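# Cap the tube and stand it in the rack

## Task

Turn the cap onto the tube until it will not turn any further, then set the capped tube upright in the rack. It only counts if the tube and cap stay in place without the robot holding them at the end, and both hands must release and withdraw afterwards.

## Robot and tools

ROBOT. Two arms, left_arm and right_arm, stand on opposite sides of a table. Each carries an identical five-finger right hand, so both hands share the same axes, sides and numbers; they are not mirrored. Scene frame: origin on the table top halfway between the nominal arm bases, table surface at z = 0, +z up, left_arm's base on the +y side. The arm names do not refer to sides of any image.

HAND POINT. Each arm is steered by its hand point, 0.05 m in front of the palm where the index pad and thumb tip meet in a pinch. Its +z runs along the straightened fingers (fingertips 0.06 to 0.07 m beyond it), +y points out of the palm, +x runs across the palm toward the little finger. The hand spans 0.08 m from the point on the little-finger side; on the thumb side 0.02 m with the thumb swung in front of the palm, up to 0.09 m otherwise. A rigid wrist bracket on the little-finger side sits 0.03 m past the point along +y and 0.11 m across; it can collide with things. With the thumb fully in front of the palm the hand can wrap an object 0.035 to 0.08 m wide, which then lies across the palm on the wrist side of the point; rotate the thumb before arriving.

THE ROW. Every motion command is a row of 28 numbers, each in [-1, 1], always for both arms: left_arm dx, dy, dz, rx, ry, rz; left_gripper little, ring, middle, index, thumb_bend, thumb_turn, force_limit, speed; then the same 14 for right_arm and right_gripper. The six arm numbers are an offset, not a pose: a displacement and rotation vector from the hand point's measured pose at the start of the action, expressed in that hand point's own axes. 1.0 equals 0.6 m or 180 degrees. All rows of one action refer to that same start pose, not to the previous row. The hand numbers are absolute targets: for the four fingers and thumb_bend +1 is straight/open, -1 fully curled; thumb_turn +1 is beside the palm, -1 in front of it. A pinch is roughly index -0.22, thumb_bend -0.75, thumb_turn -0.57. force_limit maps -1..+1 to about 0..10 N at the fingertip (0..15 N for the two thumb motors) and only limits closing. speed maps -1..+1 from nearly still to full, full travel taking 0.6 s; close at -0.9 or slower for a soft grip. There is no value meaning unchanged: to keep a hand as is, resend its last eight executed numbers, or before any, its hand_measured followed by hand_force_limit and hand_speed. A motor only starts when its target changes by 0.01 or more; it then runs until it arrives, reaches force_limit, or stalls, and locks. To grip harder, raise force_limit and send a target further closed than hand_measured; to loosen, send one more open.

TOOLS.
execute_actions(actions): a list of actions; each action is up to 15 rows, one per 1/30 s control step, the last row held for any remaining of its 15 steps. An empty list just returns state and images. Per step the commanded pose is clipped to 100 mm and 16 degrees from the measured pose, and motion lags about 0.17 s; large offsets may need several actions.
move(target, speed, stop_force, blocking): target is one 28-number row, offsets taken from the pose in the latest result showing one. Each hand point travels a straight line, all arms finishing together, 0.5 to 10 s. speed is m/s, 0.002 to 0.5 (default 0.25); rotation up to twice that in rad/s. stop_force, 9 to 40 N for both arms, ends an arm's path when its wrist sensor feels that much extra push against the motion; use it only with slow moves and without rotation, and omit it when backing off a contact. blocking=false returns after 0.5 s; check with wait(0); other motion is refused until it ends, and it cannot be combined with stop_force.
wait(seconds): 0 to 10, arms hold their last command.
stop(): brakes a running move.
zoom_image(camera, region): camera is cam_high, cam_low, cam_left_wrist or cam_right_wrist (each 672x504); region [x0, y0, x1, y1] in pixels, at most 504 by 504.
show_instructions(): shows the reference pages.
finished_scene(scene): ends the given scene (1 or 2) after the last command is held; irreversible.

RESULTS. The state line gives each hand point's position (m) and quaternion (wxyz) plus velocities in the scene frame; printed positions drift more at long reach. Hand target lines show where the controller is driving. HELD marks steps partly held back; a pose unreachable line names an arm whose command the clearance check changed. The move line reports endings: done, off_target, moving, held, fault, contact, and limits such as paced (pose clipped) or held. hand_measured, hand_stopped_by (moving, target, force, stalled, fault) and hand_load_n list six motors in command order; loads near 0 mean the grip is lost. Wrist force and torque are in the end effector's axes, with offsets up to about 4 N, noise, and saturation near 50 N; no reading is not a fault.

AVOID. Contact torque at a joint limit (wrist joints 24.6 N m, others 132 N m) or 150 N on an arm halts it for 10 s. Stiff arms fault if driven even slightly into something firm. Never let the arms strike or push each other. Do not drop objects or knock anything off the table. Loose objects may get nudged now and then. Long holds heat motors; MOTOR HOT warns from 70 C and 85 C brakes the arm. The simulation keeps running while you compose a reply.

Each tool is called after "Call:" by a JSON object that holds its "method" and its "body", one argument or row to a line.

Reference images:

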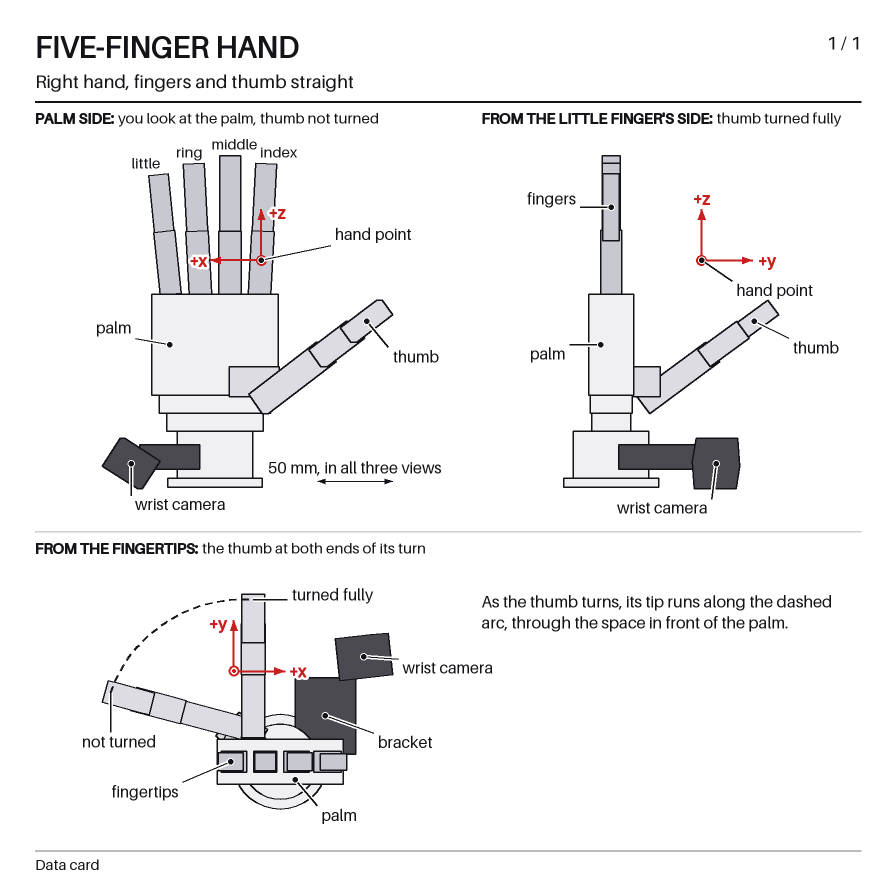

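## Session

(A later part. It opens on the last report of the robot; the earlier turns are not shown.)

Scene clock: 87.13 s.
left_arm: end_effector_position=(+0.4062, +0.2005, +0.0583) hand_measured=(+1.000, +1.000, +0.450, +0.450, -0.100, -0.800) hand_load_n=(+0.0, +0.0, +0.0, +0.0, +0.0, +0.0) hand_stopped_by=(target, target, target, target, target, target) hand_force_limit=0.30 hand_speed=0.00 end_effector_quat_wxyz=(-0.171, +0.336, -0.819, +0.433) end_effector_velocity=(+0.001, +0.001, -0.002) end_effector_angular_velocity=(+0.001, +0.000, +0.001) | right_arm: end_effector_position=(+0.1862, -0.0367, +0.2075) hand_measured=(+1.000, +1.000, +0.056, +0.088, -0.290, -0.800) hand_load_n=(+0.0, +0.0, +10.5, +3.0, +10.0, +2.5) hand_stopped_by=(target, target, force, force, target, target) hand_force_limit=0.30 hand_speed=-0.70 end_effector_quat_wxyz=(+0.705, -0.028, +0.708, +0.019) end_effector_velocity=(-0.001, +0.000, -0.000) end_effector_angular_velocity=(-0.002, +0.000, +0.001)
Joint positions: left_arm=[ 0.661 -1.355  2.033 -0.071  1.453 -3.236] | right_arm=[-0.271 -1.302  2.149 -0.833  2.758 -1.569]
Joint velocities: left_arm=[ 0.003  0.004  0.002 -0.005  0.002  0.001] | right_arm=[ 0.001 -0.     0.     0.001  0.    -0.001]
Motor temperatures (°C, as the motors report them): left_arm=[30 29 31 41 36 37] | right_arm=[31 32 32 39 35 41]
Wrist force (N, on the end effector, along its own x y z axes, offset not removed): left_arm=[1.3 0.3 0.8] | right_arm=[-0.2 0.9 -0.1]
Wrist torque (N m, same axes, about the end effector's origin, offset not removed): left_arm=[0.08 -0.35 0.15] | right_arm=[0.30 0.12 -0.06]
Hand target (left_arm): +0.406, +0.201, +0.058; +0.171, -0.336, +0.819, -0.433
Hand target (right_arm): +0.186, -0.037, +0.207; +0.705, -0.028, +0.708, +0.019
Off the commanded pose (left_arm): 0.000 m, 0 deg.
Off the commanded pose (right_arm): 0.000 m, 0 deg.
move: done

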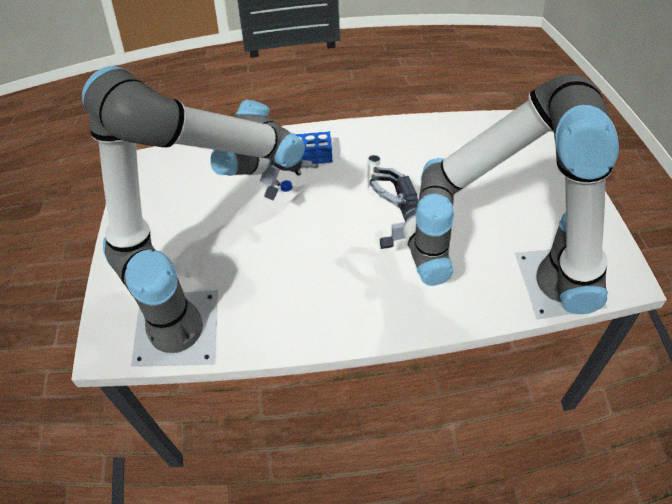

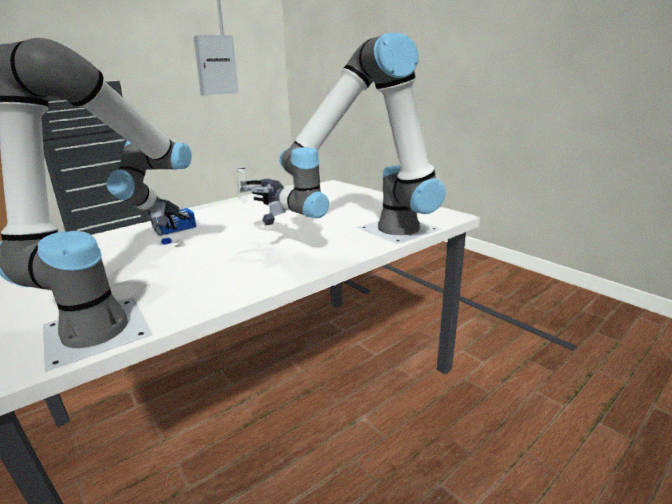

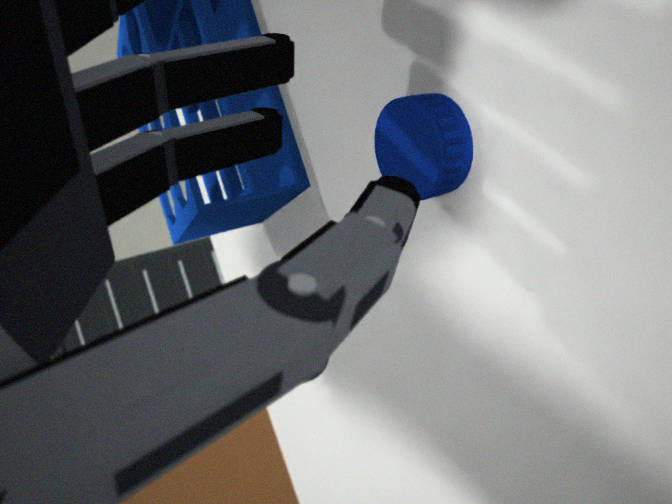

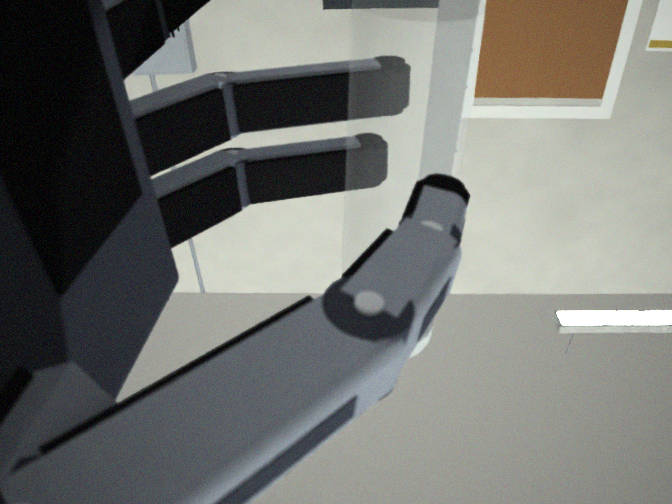

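Looks aligned. Down to ~0.026.

Call:
{"method": "move", "body": {
  "target": [-0.005,0.044,0.03,0,0,0,1,1,0.45,0.45,0.0,-0.8,0.3,0, 0,0,0,0,0,0,1,1,-0.4,-0.4,-0.3,-0.8,0.3,-0.7],
  "speed": 0.015,
  "stop_force": 10
}}

Call:
{"method": "zoom_image", "body": {
  "camera": "cam_low",
  "region": [110,170,230,260]
}}

Scene clock: 92.47 s.
left_arm: end_effector_position=(+0.4080, +0.2023, +0.0265) hand_measured=(+1.000, +1.000, +0.450, +0.450, +0.000, -0.800) hand_load_n=(+0.0, +0.0, +0.0, +0.0, +0.0, +0.0) hand_stopped_by=(target, target, target, target, target, target) hand_force_limit=0.30 hand_speed=0.00 end_effector_quat_wxyz=(-0.171, +0.336, -0.819, +0.433) end_effector_velocity=(-0.000, -0.000, -0.003) end_effector_angular_velocity=(+0.001, +0.001, -0.001) | right_arm: end_effector_position=(+0.1862, -0.0367, +0.2075) hand_measured=(+1.000, +1.000, +0.056, +0.088, -0.290, -0.800) hand_load_n=(+0.0, +0.0, +10.5, +3.0, +10.0, +2.5) hand_stopped_by=(target, target, force, force, target, target) hand_force_limit=0.30 hand_speed=-0.70 end_effector_quat_wxyz=(+0.705, -0.028, +0.708, +0.019) end_effector_velocity=(+0.000, -0.000, +0.000) end_effector_angular_velocity=(+0.001, -0.000, -0.000)
Joint positions: left_arm=[ 0.668 -1.299  2.064 -0.159  1.459 -3.232] | right_arm=[-0.271 -1.302  2.149 -0.833  2.758 -1.569]
Joint velocities: left_arm=[-0.001  0.005  0.002 -0.006  0.001  0.   ] | right_arm=[-0.    -0.001  0.    -0.    -0.    -0.   ]
Motor temperatures (°C, as the motors report them): left_arm=[30 29 31 41 36 37] | right_arm=[31 32 32 39 35 41]
Wrist force (N, on the end effector, along its own x y z axes, offset not removed): left_arm=[2.7 0.8 1.8] | right_arm=[-1.0 2.5 -0.6]
Wrist torque (N m, same axes, about the end effector's origin, offset not removed): left_arm=[0.10 -0.66 0.29] | right_arm=[0.44 0.22 -0.06]
Hand target (left_arm): +0.408, +0.202, +0.026; +0.171, -0.336, +0.819, -0.433
Hand target (right_arm): +0.186, -0.037, +0.207; +0.705, -0.028, +0.708, +0.019
Off the commanded pose (left_arm): 0.000 m, 0 deg.
Off the commanded pose (right_arm): 0.000 m, 0 deg.
move: done

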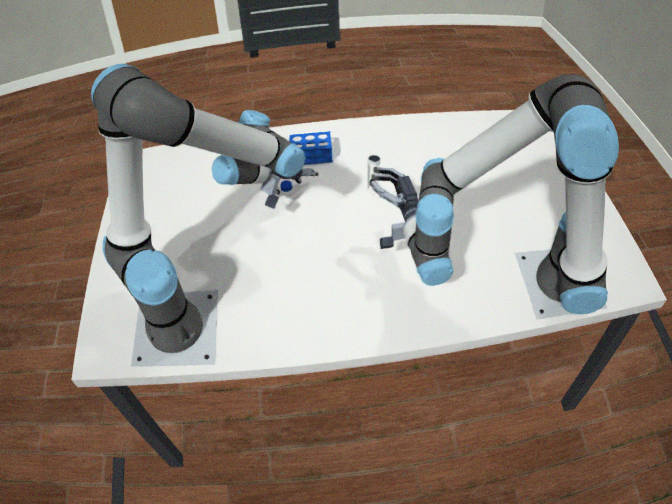

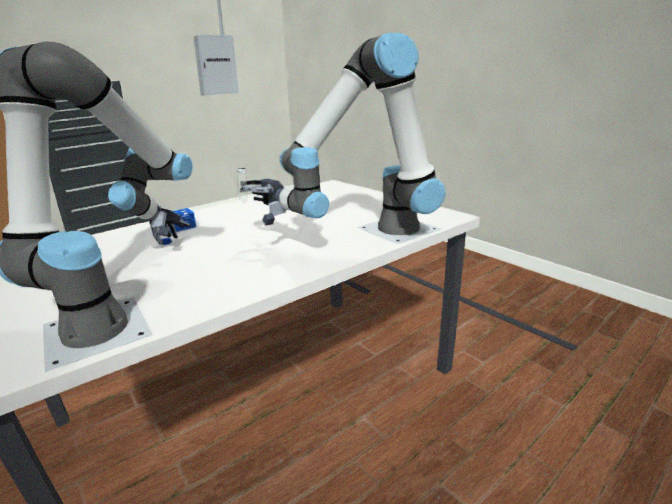

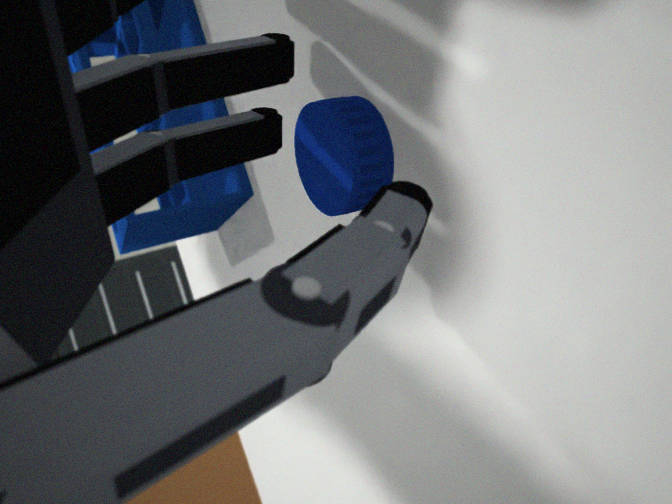

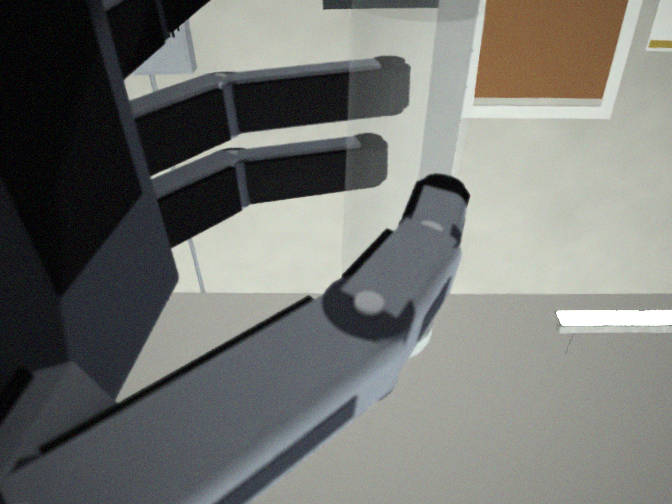

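Region (110, 170, 230, 260) of cam_low's 672x504 image, scaled by 4.200, with more detail than that image has; it fills the top 378 rows of this view, and the rest is white.

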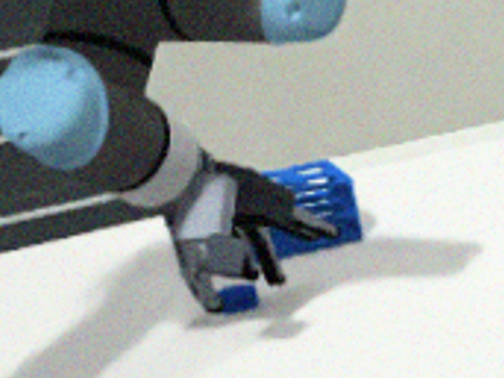

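Shift -x 7mm, down 4mm, close.

Call:
{"method": "move", "body": {
  "target": [-0.012,0.005,0.004,0,0,0,1,1,0.45,0.45,0.0,-0.8,0.3,0, 0,0,0,0,0,0,1,1,-0.4,-0.4,-0.3,-0.8,0.3,-0.7],
  "speed": 0.01
}}

Call:
{"method": "move", "body": {
  "target": [0,0,0,0,0,0,1,1,-0.4,-0.4,-0.2,-0.8,0.1,-0.75, 0,0,0,0,0,0,1,1,-0.4,-0.4,-0.3,-0.8,0.3,-0.7]
}}

Call:
{"method": "move", "body": {
  "target": [0,-0.4,-0.28,0,0,0,1,1,-0.4,-0.4,-0.2,-0.8,0.1,-0.75, 0,0,0,0,0,0,1,1,-0.4,-0.4,-0.3,-0.8,0.3,-0.7],
  "speed": 0.1
}}

Scene clock: 98.37 s.
left_arm: end_effector_position=(+0.4132, +0.2070, +0.0227) hand_measured=(+1.000, +1.000, +0.450, +0.450, +0.000, -0.800) hand_load_n=(+0.0, +0.0, +0.0, +0.0, +0.0, +0.0) hand_stopped_by=(target, target, target, target, target, target) hand_force_limit=0.30 hand_speed=0.00 end_effector_quat_wxyz=(-0.171, +0.336, -0.819, +0.433) end_effector_velocity=(+0.002, +0.002, -0.001) end_effector_angular_velocity=(-0.000, -0.000, +0.001) | right_arm: end_effector_position=(+0.1862, -0.0367, +0.2075) hand_measured=(+1.000, +1.000, +0.056, +0.088, -0.290, -0.800) hand_load_n=(+0.0, +0.0, +10.5, +3.0, +10.0, +2.5) hand_stopped_by=(target, target, force, force, target, target) hand_force_limit=0.30 hand_speed=-0.70 end_effector_quat_wxyz=(+0.705, -0.028, +0.708, +0.019) end_effector_velocity=(+0.000, -0.000, -0.000) end_effector_angular_velocity=(-0.001, +0.000, -0.001)
Joint positions: left_arm=[ 0.689 -1.288  2.062 -0.169  1.476 -3.22 ] | right_arm=[-0.271 -1.302  2.149 -0.833  2.758 -1.569]
Joint velocities: left_arm=[ 0.006  0.002 -0.001 -0.002  0.004  0.003] | right_arm=[-0.001  0.001 -0.     0.    -0.    -0.   ]
Motor temperatures (°C, as the motors report them): left_arm=[30 29 31 41 36 37] | right_arm=[31 32 32 39 35 41]
Wrist force (N, on the end effector, along its own x y z axes, offset not removed): left_arm=[0.4 1.2 2.0] | right_arm=[0.4 -0.4 -0.4]
Wrist torque (N m, same axes, about the end effector's origin, offset not removed): left_arm=[0.08 -0.21 0.10] | right_arm=[0.02 -0.01 0.08]
Hand target (left_arm): +0.413, +0.207, +0.023; +0.171, -0.336, +0.819, -0.433
Hand target (right_arm): +0.186, -0.037, +0.207; +0.705, -0.028, +0.708, +0.019
Off the commanded pose (left_arm): 0.000 m, 0 deg.
Off the commanded pose (right_arm): 0.000 m, 0 deg.
move: done

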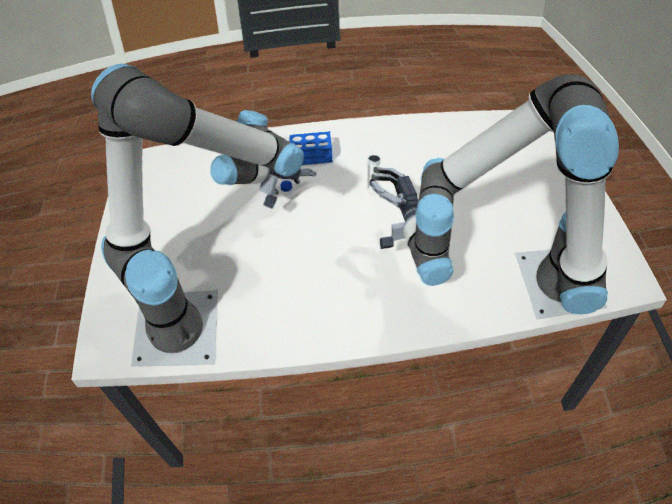

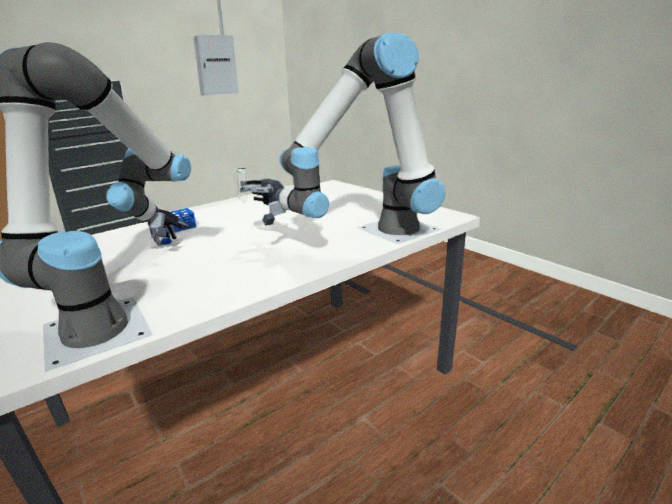

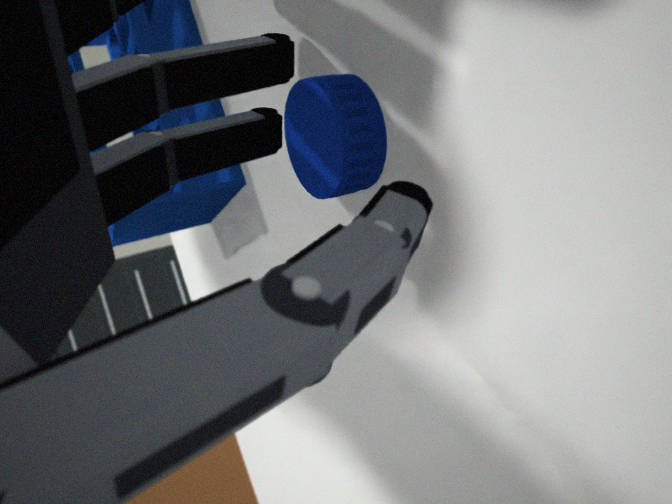

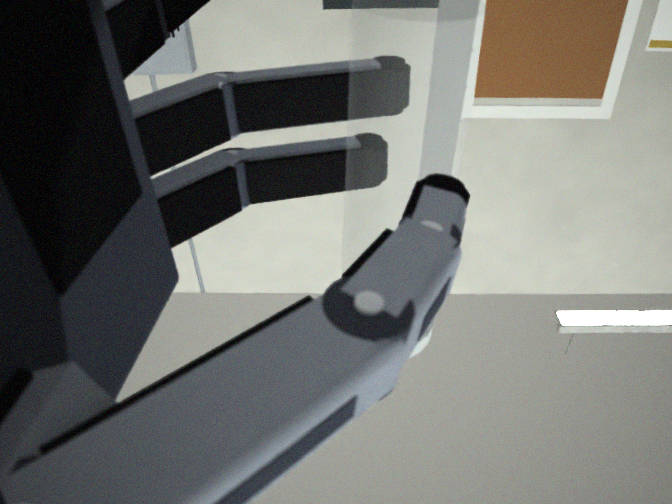

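Scene clock: 99.50 s.
left_arm: end_effector_position=(+0.4132, +0.2070, +0.0227) hand_measured=(+1.000, +1.000, +0.092, +0.092, -0.194, -0.800) hand_load_n=(+0.0, +0.0, +5.5, +6.0, +6.0, +0.5) hand_stopped_by=(target, target, force, force, target, target) hand_force_limit=0.10 hand_speed=-0.75 end_effector_quat_wxyz=(-0.171, +0.336, -0.819, +0.433) end_effector_velocity=(-0.000, +0.001, -0.001) end_effector_angular_velocity=(+0.002, +0.002, +0.001) | right_arm: end_effector_position=(+0.1862, -0.0367, +0.2075) hand_measured=(+1.000, +1.000, +0.056, +0.088, -0.290, -0.800) hand_load_n=(+0.0, +0.0, +10.5, +3.0, +10.0, +2.5) hand_stopped_by=(target, target, force, force, target, target) hand_force_limit=0.30 hand_speed=-0.70 end_effector_quat_wxyz=(+0.705, -0.028, +0.708, +0.019) end_effector_velocity=(+0.000, -0.000, -0.000) end_effector_angular_velocity=(-0.001, +0.000, -0.001)
Joint positions: left_arm=[ 0.689 -1.288  2.062 -0.169  1.476 -3.22 ] | right_arm=[-0.271 -1.302  2.149 -0.833  2.758 -1.569]
Joint velocities: left_arm=[0.001 0.002 0.    0.001 0.    0.   ] | right_arm=[-0.001  0.001 -0.    -0.001  0.    -0.   ]
Motor temperatures (°C, as the motors report them): left_arm=[30 29 31 41 36 37] | right_arm=[31 32 32 39 35 41]
Wrist force (N, on the end effector, along its own x y z axes, offset not removed): left_arm=[1.6 -2.4 -2.2] | right_arm=[1.2 0.7 -1.5]
Wrist torque (N m, same axes, about the end effector's origin, offset not removed): left_arm=[0.28 -0.45 0.14] | right_arm=[0.29 0.01 0.08]
Hand target (left_arm): +0.413, +0.207, +0.023; +0.171, -0.336, +0.819, -0.433
Hand target (right_arm): +0.186, -0.037, +0.207; +0.705, -0.028, +0.708, +0.019
Off the commanded pose (left_arm): 0.000 m, 0 deg.
Off the commanded pose (right_arm): 0.000 m, 0 deg.
move: done

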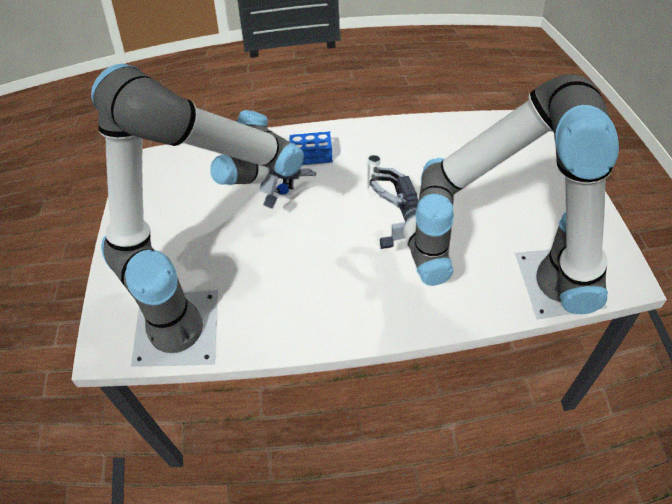

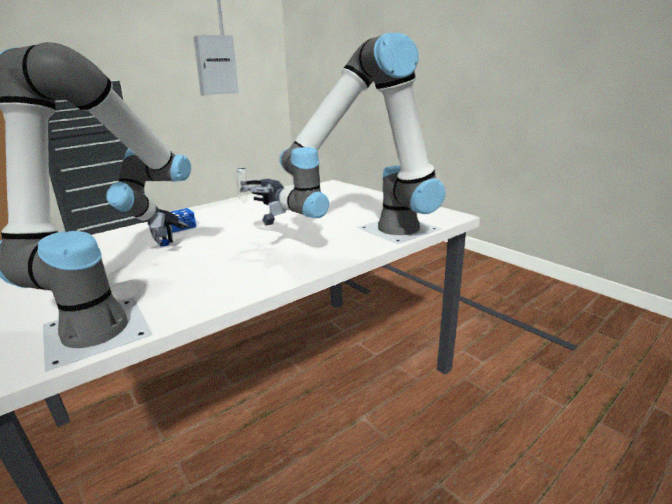

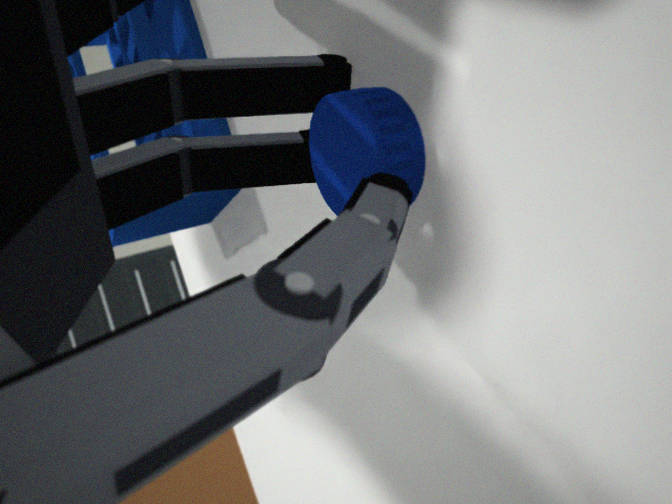

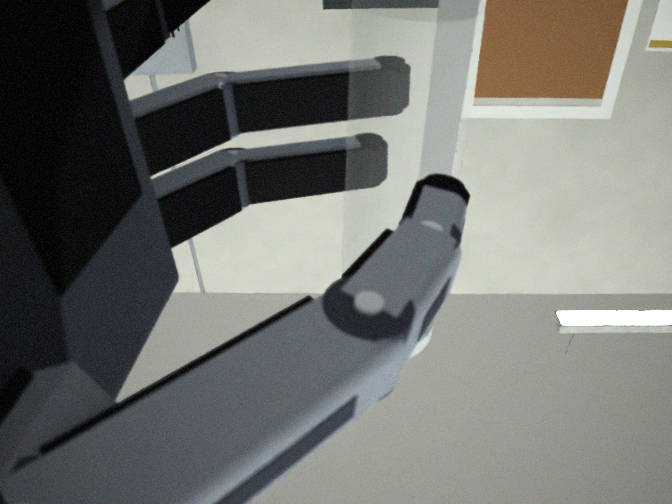

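Scene clock: 102.93 s.
left_arm: end_effector_position=(+0.4137, +0.2115, +0.3154) hand_measured=(+1.000, +1.000, +0.092, +0.092, -0.196, -0.800) hand_load_n=(+0.0, +0.0, +0.0, +0.0, +0.0, +0.0) hand_stopped_by=(target, target, force, force, target, target) hand_force_limit=0.10 hand_speed=-0.75 end_effector_quat_wxyz=(-0.171, +0.335, -0.819, +0.433) end_effector_velocity=(+0.000, +0.001, +0.002) end_effector_angular_velocity=(+0.001, +0.001, +0.001) | right_arm: end_effector_position=(+0.1862, -0.0367, +0.2075) hand_measured=(+1.000, +1.000, +0.056, +0.088, -0.290, -0.800) hand_load_n=(+0.0, +0.0, +10.5, +3.0, +10.0, +2.5) hand_stopped_by=(target, target, force, force, target, target) hand_force_limit=0.30 hand_speed=-0.70 end_effector_quat_wxyz=(+0.705, -0.028, +0.708, +0.019) end_effector_velocity=(-0.000, -0.000, +0.000) end_effector_angular_velocity=(+0.000, -0.000, +0.000)
Joint positions: left_arm=[ 0.698 -1.56   1.556  0.609  1.483 -3.215] | right_arm=[-0.271 -1.302  2.149 -0.833  2.758 -1.569]
Joint velocities: left_arm=[ 0.001  0.    -0.006  0.007  0.    -0.   ] | right_arm=[ 0.    -0.     0.    -0.001  0.     0.   ]
Motor temperatures (°C, as the motors report them): left_arm=[30 29 31 41 36 37] | right_arm=[31 32 32 39 35 41]
Wrist force (N, on the end effector, along its own x y z axes, offset not removed): left_arm=[1.7 1.7 2.3] | right_arm=[0.3 0.7 0.7]
Wrist torque (N m, same axes, about the end effector's origin, offset not removed): left_arm=[0.14 -0.48 0.25] | right_arm=[0.13 -0.06 0.03]
Hand target (left_arm): +0.414, +0.211, +0.316; +0.171, -0.336, +0.819, -0.433
Hand target (right_arm): +0.186, -0.037, +0.207; +0.705, -0.028, +0.708, +0.019
Off the commanded pose (left_arm): 0.001 m, 0 deg.
Off the commanded pose (right_arm): 0.000 m, 0 deg.
move: done

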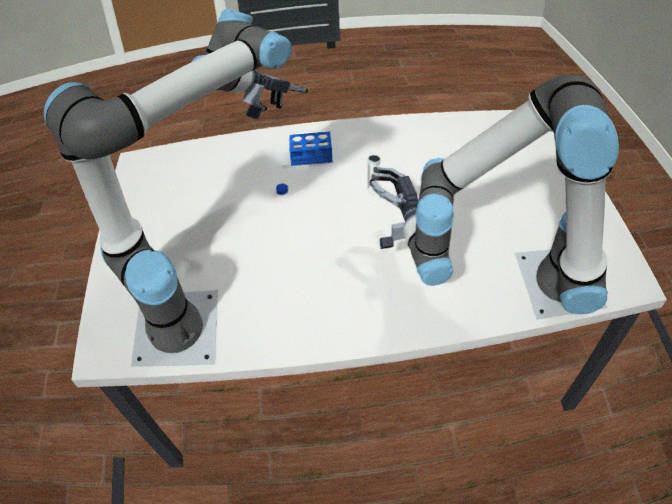

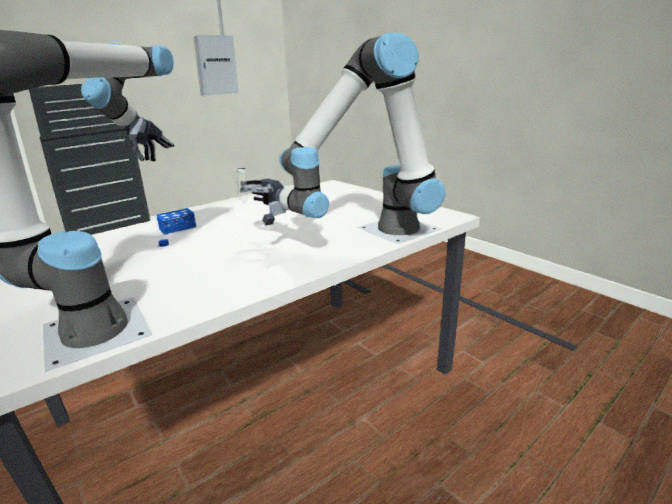

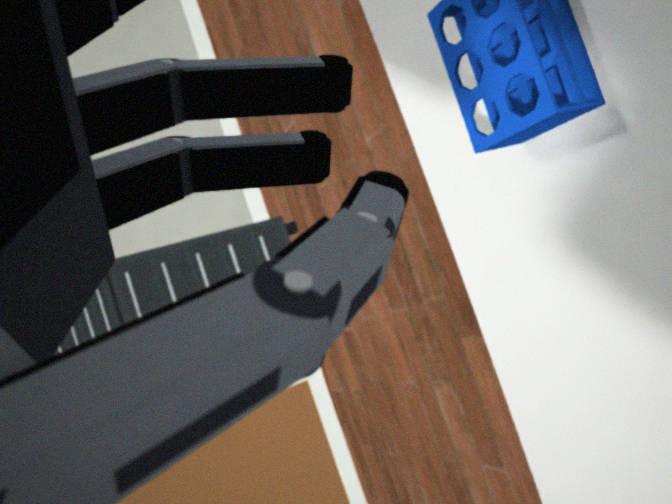

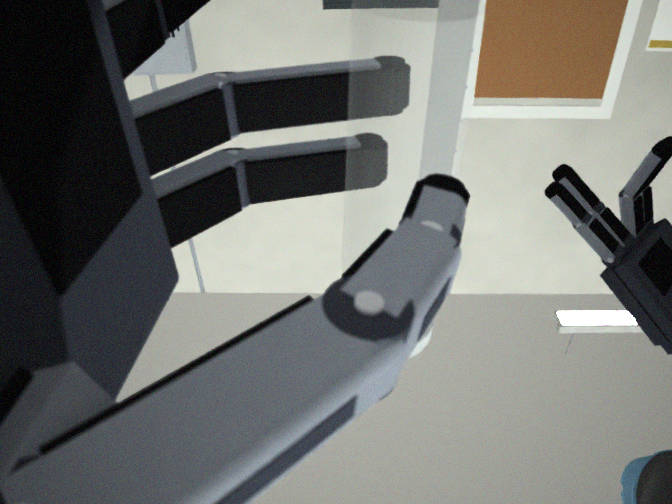

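Call:
{"method": "move", "body": {
  "target": [0,0.375,0.238,0.06,0,0,1,1,0.4,0.4,-0.1,-0.8,0.1,0, 0,0,0,0,0,0,1,1,-0.4,-0.4,-0.3,-0.8,0.3,-0.7],
  "speed": 0.15
}}

Call:
{"method": "move", "body": {
  "target": [0,0.055,0.024,0,0,0,1,1,0.4,0.4,-0.1,-0.8,0.1,0, 0,0,0,0,0,0,1,1,-0.4,-0.4,-0.3,-0.8,0.3,-0.7],
  "speed": 0.008,
  "stop_force": 9
}}

Scene clock: 110.03 s.
left_arm: end_effector_position=(+0.4049, +0.2161, +0.0493) hand_measured=(+1.000, +1.000, +0.400, +0.400, -0.100, -0.800) hand_load_n=(+0.0, +0.0, +0.0, +0.0, +0.0, +0.0) hand_stopped_by=(target, target, target, target, target, target) hand_force_limit=0.10 hand_speed=0.00 end_effector_quat_wxyz=(-0.202, +0.318, -0.775, +0.508) end_effector_velocity=(+0.001, -0.001, -0.002) end_effector_angular_velocity=(-0.004, -0.004, +0.000) | right_arm: end_effector_position=(+0.1862, -0.0367, +0.2075) hand_measured=(+1.000, +1.000, +0.056, +0.088, -0.290, -0.800) hand_load_n=(+0.0, +0.0, +10.5, +3.0, +10.0, +2.5) hand_stopped_by=(target, target, force, force, target, target) hand_force_limit=0.30 hand_speed=-0.70 end_effector_quat_wxyz=(+0.705, -0.028, +0.708, +0.019) end_effector_velocity=(+0.000, -0.000, -0.000) end_effector_angular_velocity=(-0.001, +0.000, -0.001)
Joint positions: left_arm=[ 0.67  -1.413  2.229 -0.399  1.445 -3.209] | right_arm=[-0.271 -1.302  2.149 -0.833  2.758 -1.569]
Joint velocities: left_arm=[ 0.     0.006  0.004 -0.016 -0.     0.001] | right_arm=[-0.001 -0.     0.     0.    -0.    -0.001]
Motor temperatures (°C, as the motors report them): left_arm=[30 29 31 41 36 37] | right_arm=[31 32 32 39 35 41]
Wrist force (N, on the end effector, along its own x y z axes, offset not removed): left_arm=[1.3 0.4 0.2] | right_arm=[0.5 -0.1 0.4]
Wrist torque (N m, same axes, about the end effector's origin, offset not removed): left_arm=[0.12 -0.33 0.22] | right_arm=[0.05 -0.02 0.02]
Hand target (left_arm): +0.405, +0.216, +0.049; +0.202, -0.318, +0.774, -0.508
Hand target (right_arm): +0.186, -0.037, +0.207; +0.705, -0.028, +0.708, +0.019
Off the commanded pose (left_arm): 0.000 m, 0 deg.
Off the commanded pose (right_arm): 0.000 m, 0 deg.
move: done

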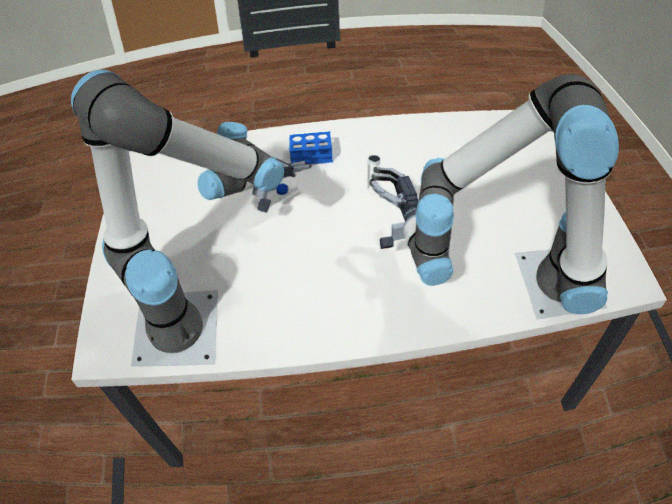

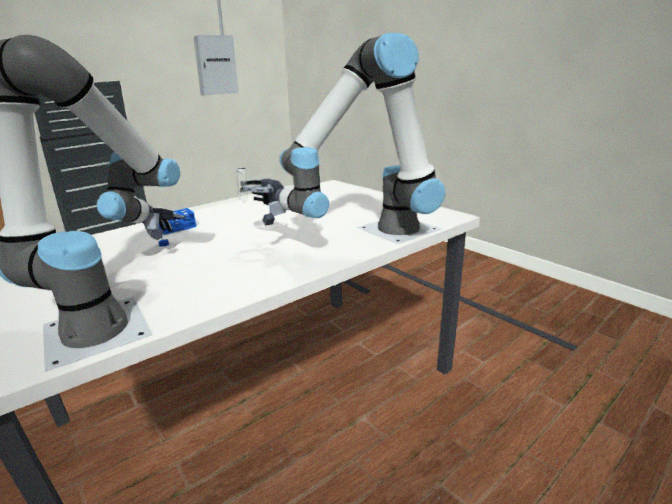

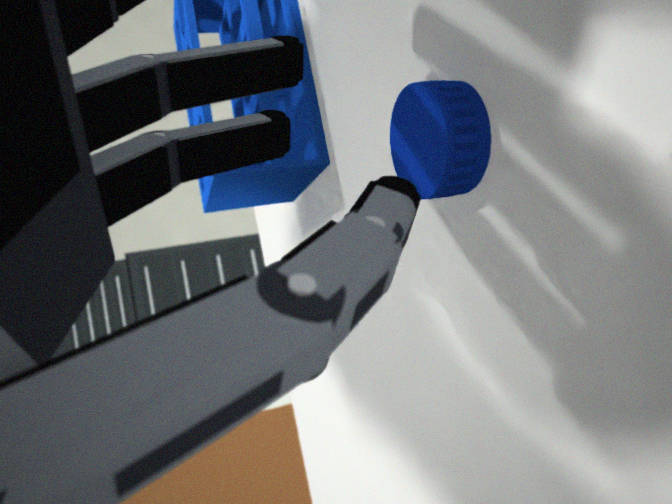

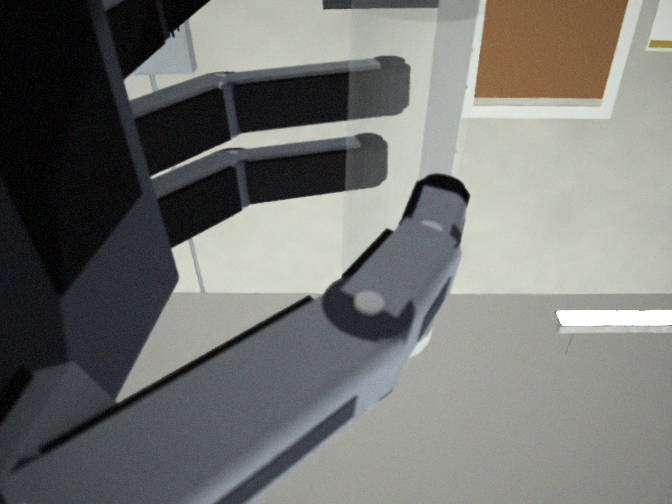

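Scene clock: 114.53 s.
left_arm: end_effector_position=(+0.4045, +0.2159, +0.0165) hand_measured=(+1.000, +1.000, +0.400, +0.400, -0.102, -0.800) hand_load_n=(+0.0, +0.0, +0.0, +0.0, -3.5, -0.5) hand_stopped_by=(target, target, target, target, target, target) hand_force_limit=0.10 hand_speed=0.00 end_effector_quat_wxyz=(-0.202, +0.318, -0.775, +0.508) end_effector_velocity=(+0.001, -0.000, +0.004) end_effector_angular_velocity=(-0.002, -0.002, +0.001) | right_arm: end_effector_position=(+0.1862, -0.0367, +0.2075) hand_measured=(+1.000, +1.000, +0.056, +0.088, -0.290, -0.800) hand_load_n=(+0.0, +0.0, +10.5, +3.0, +10.0, +2.5) hand_stopped_by=(target, target, force, force, target, target) hand_force_limit=0.30 hand_speed=-0.70 end_effector_quat_wxyz=(+0.705, -0.028, +0.708, +0.019) end_effector_velocity=(-0.000, +0.000, +0.000) end_effector_angular_velocity=(+0.001, -0.000, +0.000)
Joint positions: left_arm=[ 0.668 -1.338  2.259 -0.503  1.444 -3.209] | right_arm=[-0.271 -1.302  2.149 -0.833  2.758 -1.569]
Joint velocities: left_arm=[ 0.001 -0.008 -0.003  0.009 -0.    -0.   ] | right_arm=[ 0.    -0.     0.    -0.001  0.     0.   ]
Motor temperatures (°C, as the motors report them): left_arm=[30 29 31 41 36 37] | right_arm=[31 32 32 39 35 41]
Wrist force (N, on the end effector, along its own x y z axes, offset not removed): left_arm=[2.4 -11.9 -15.0] | right_arm=[-0.3 1.5 1.3]
Wrist torque (N m, same axes, about the end effector's origin, offset not removed): left_arm=[-0.26 -0.41 0.15] | right_arm=[0.14 0.09 -0.09]
Hand target (left_arm): +0.405, +0.216, +0.017; +0.202, -0.318, +0.775, -0.508
Hand target (right_arm): +0.186, -0.037, +0.207; +0.705, -0.028, +0.708, +0.019
Off the commanded pose (left_arm): 0.003 m, 0 deg.
Off the commanded pose (right_arm): 0.000 m, 0 deg.
move: contact (left_arm)

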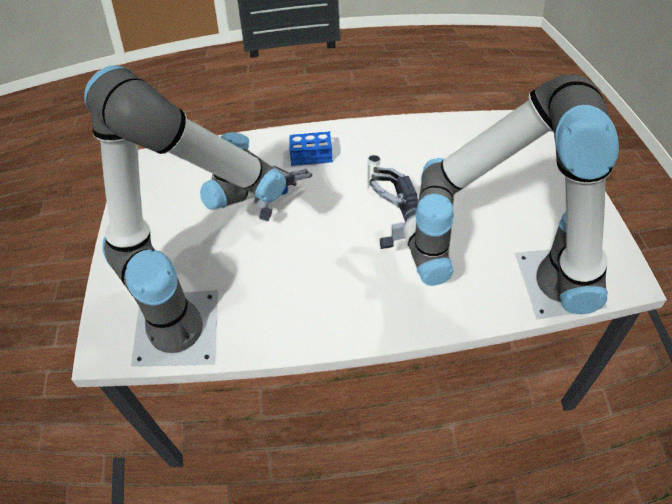

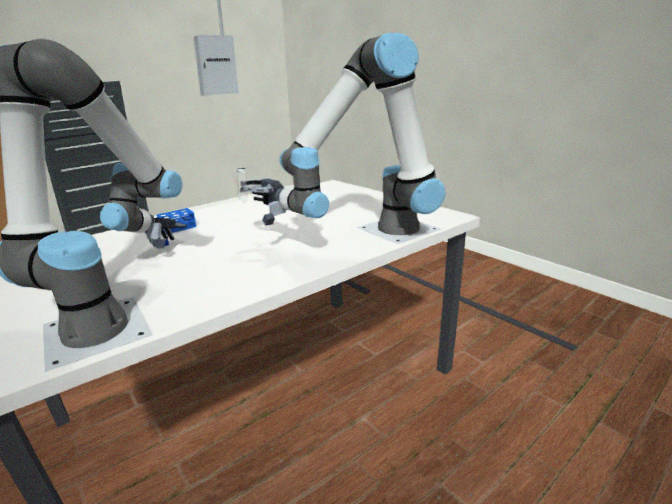

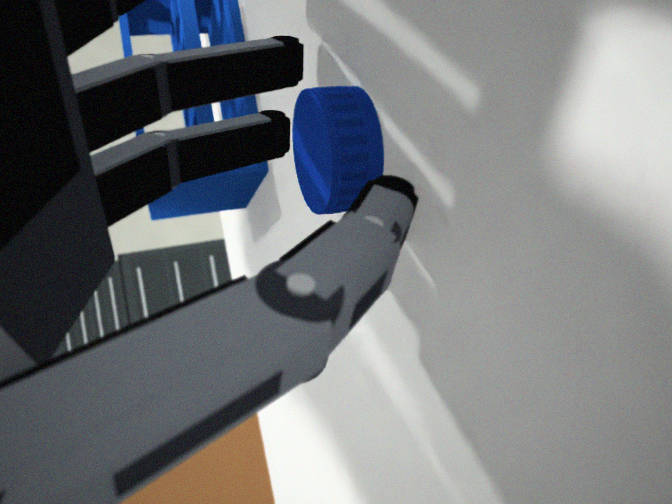

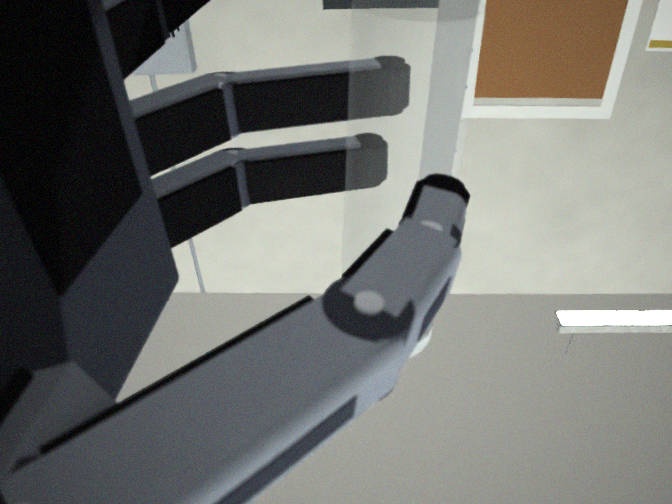

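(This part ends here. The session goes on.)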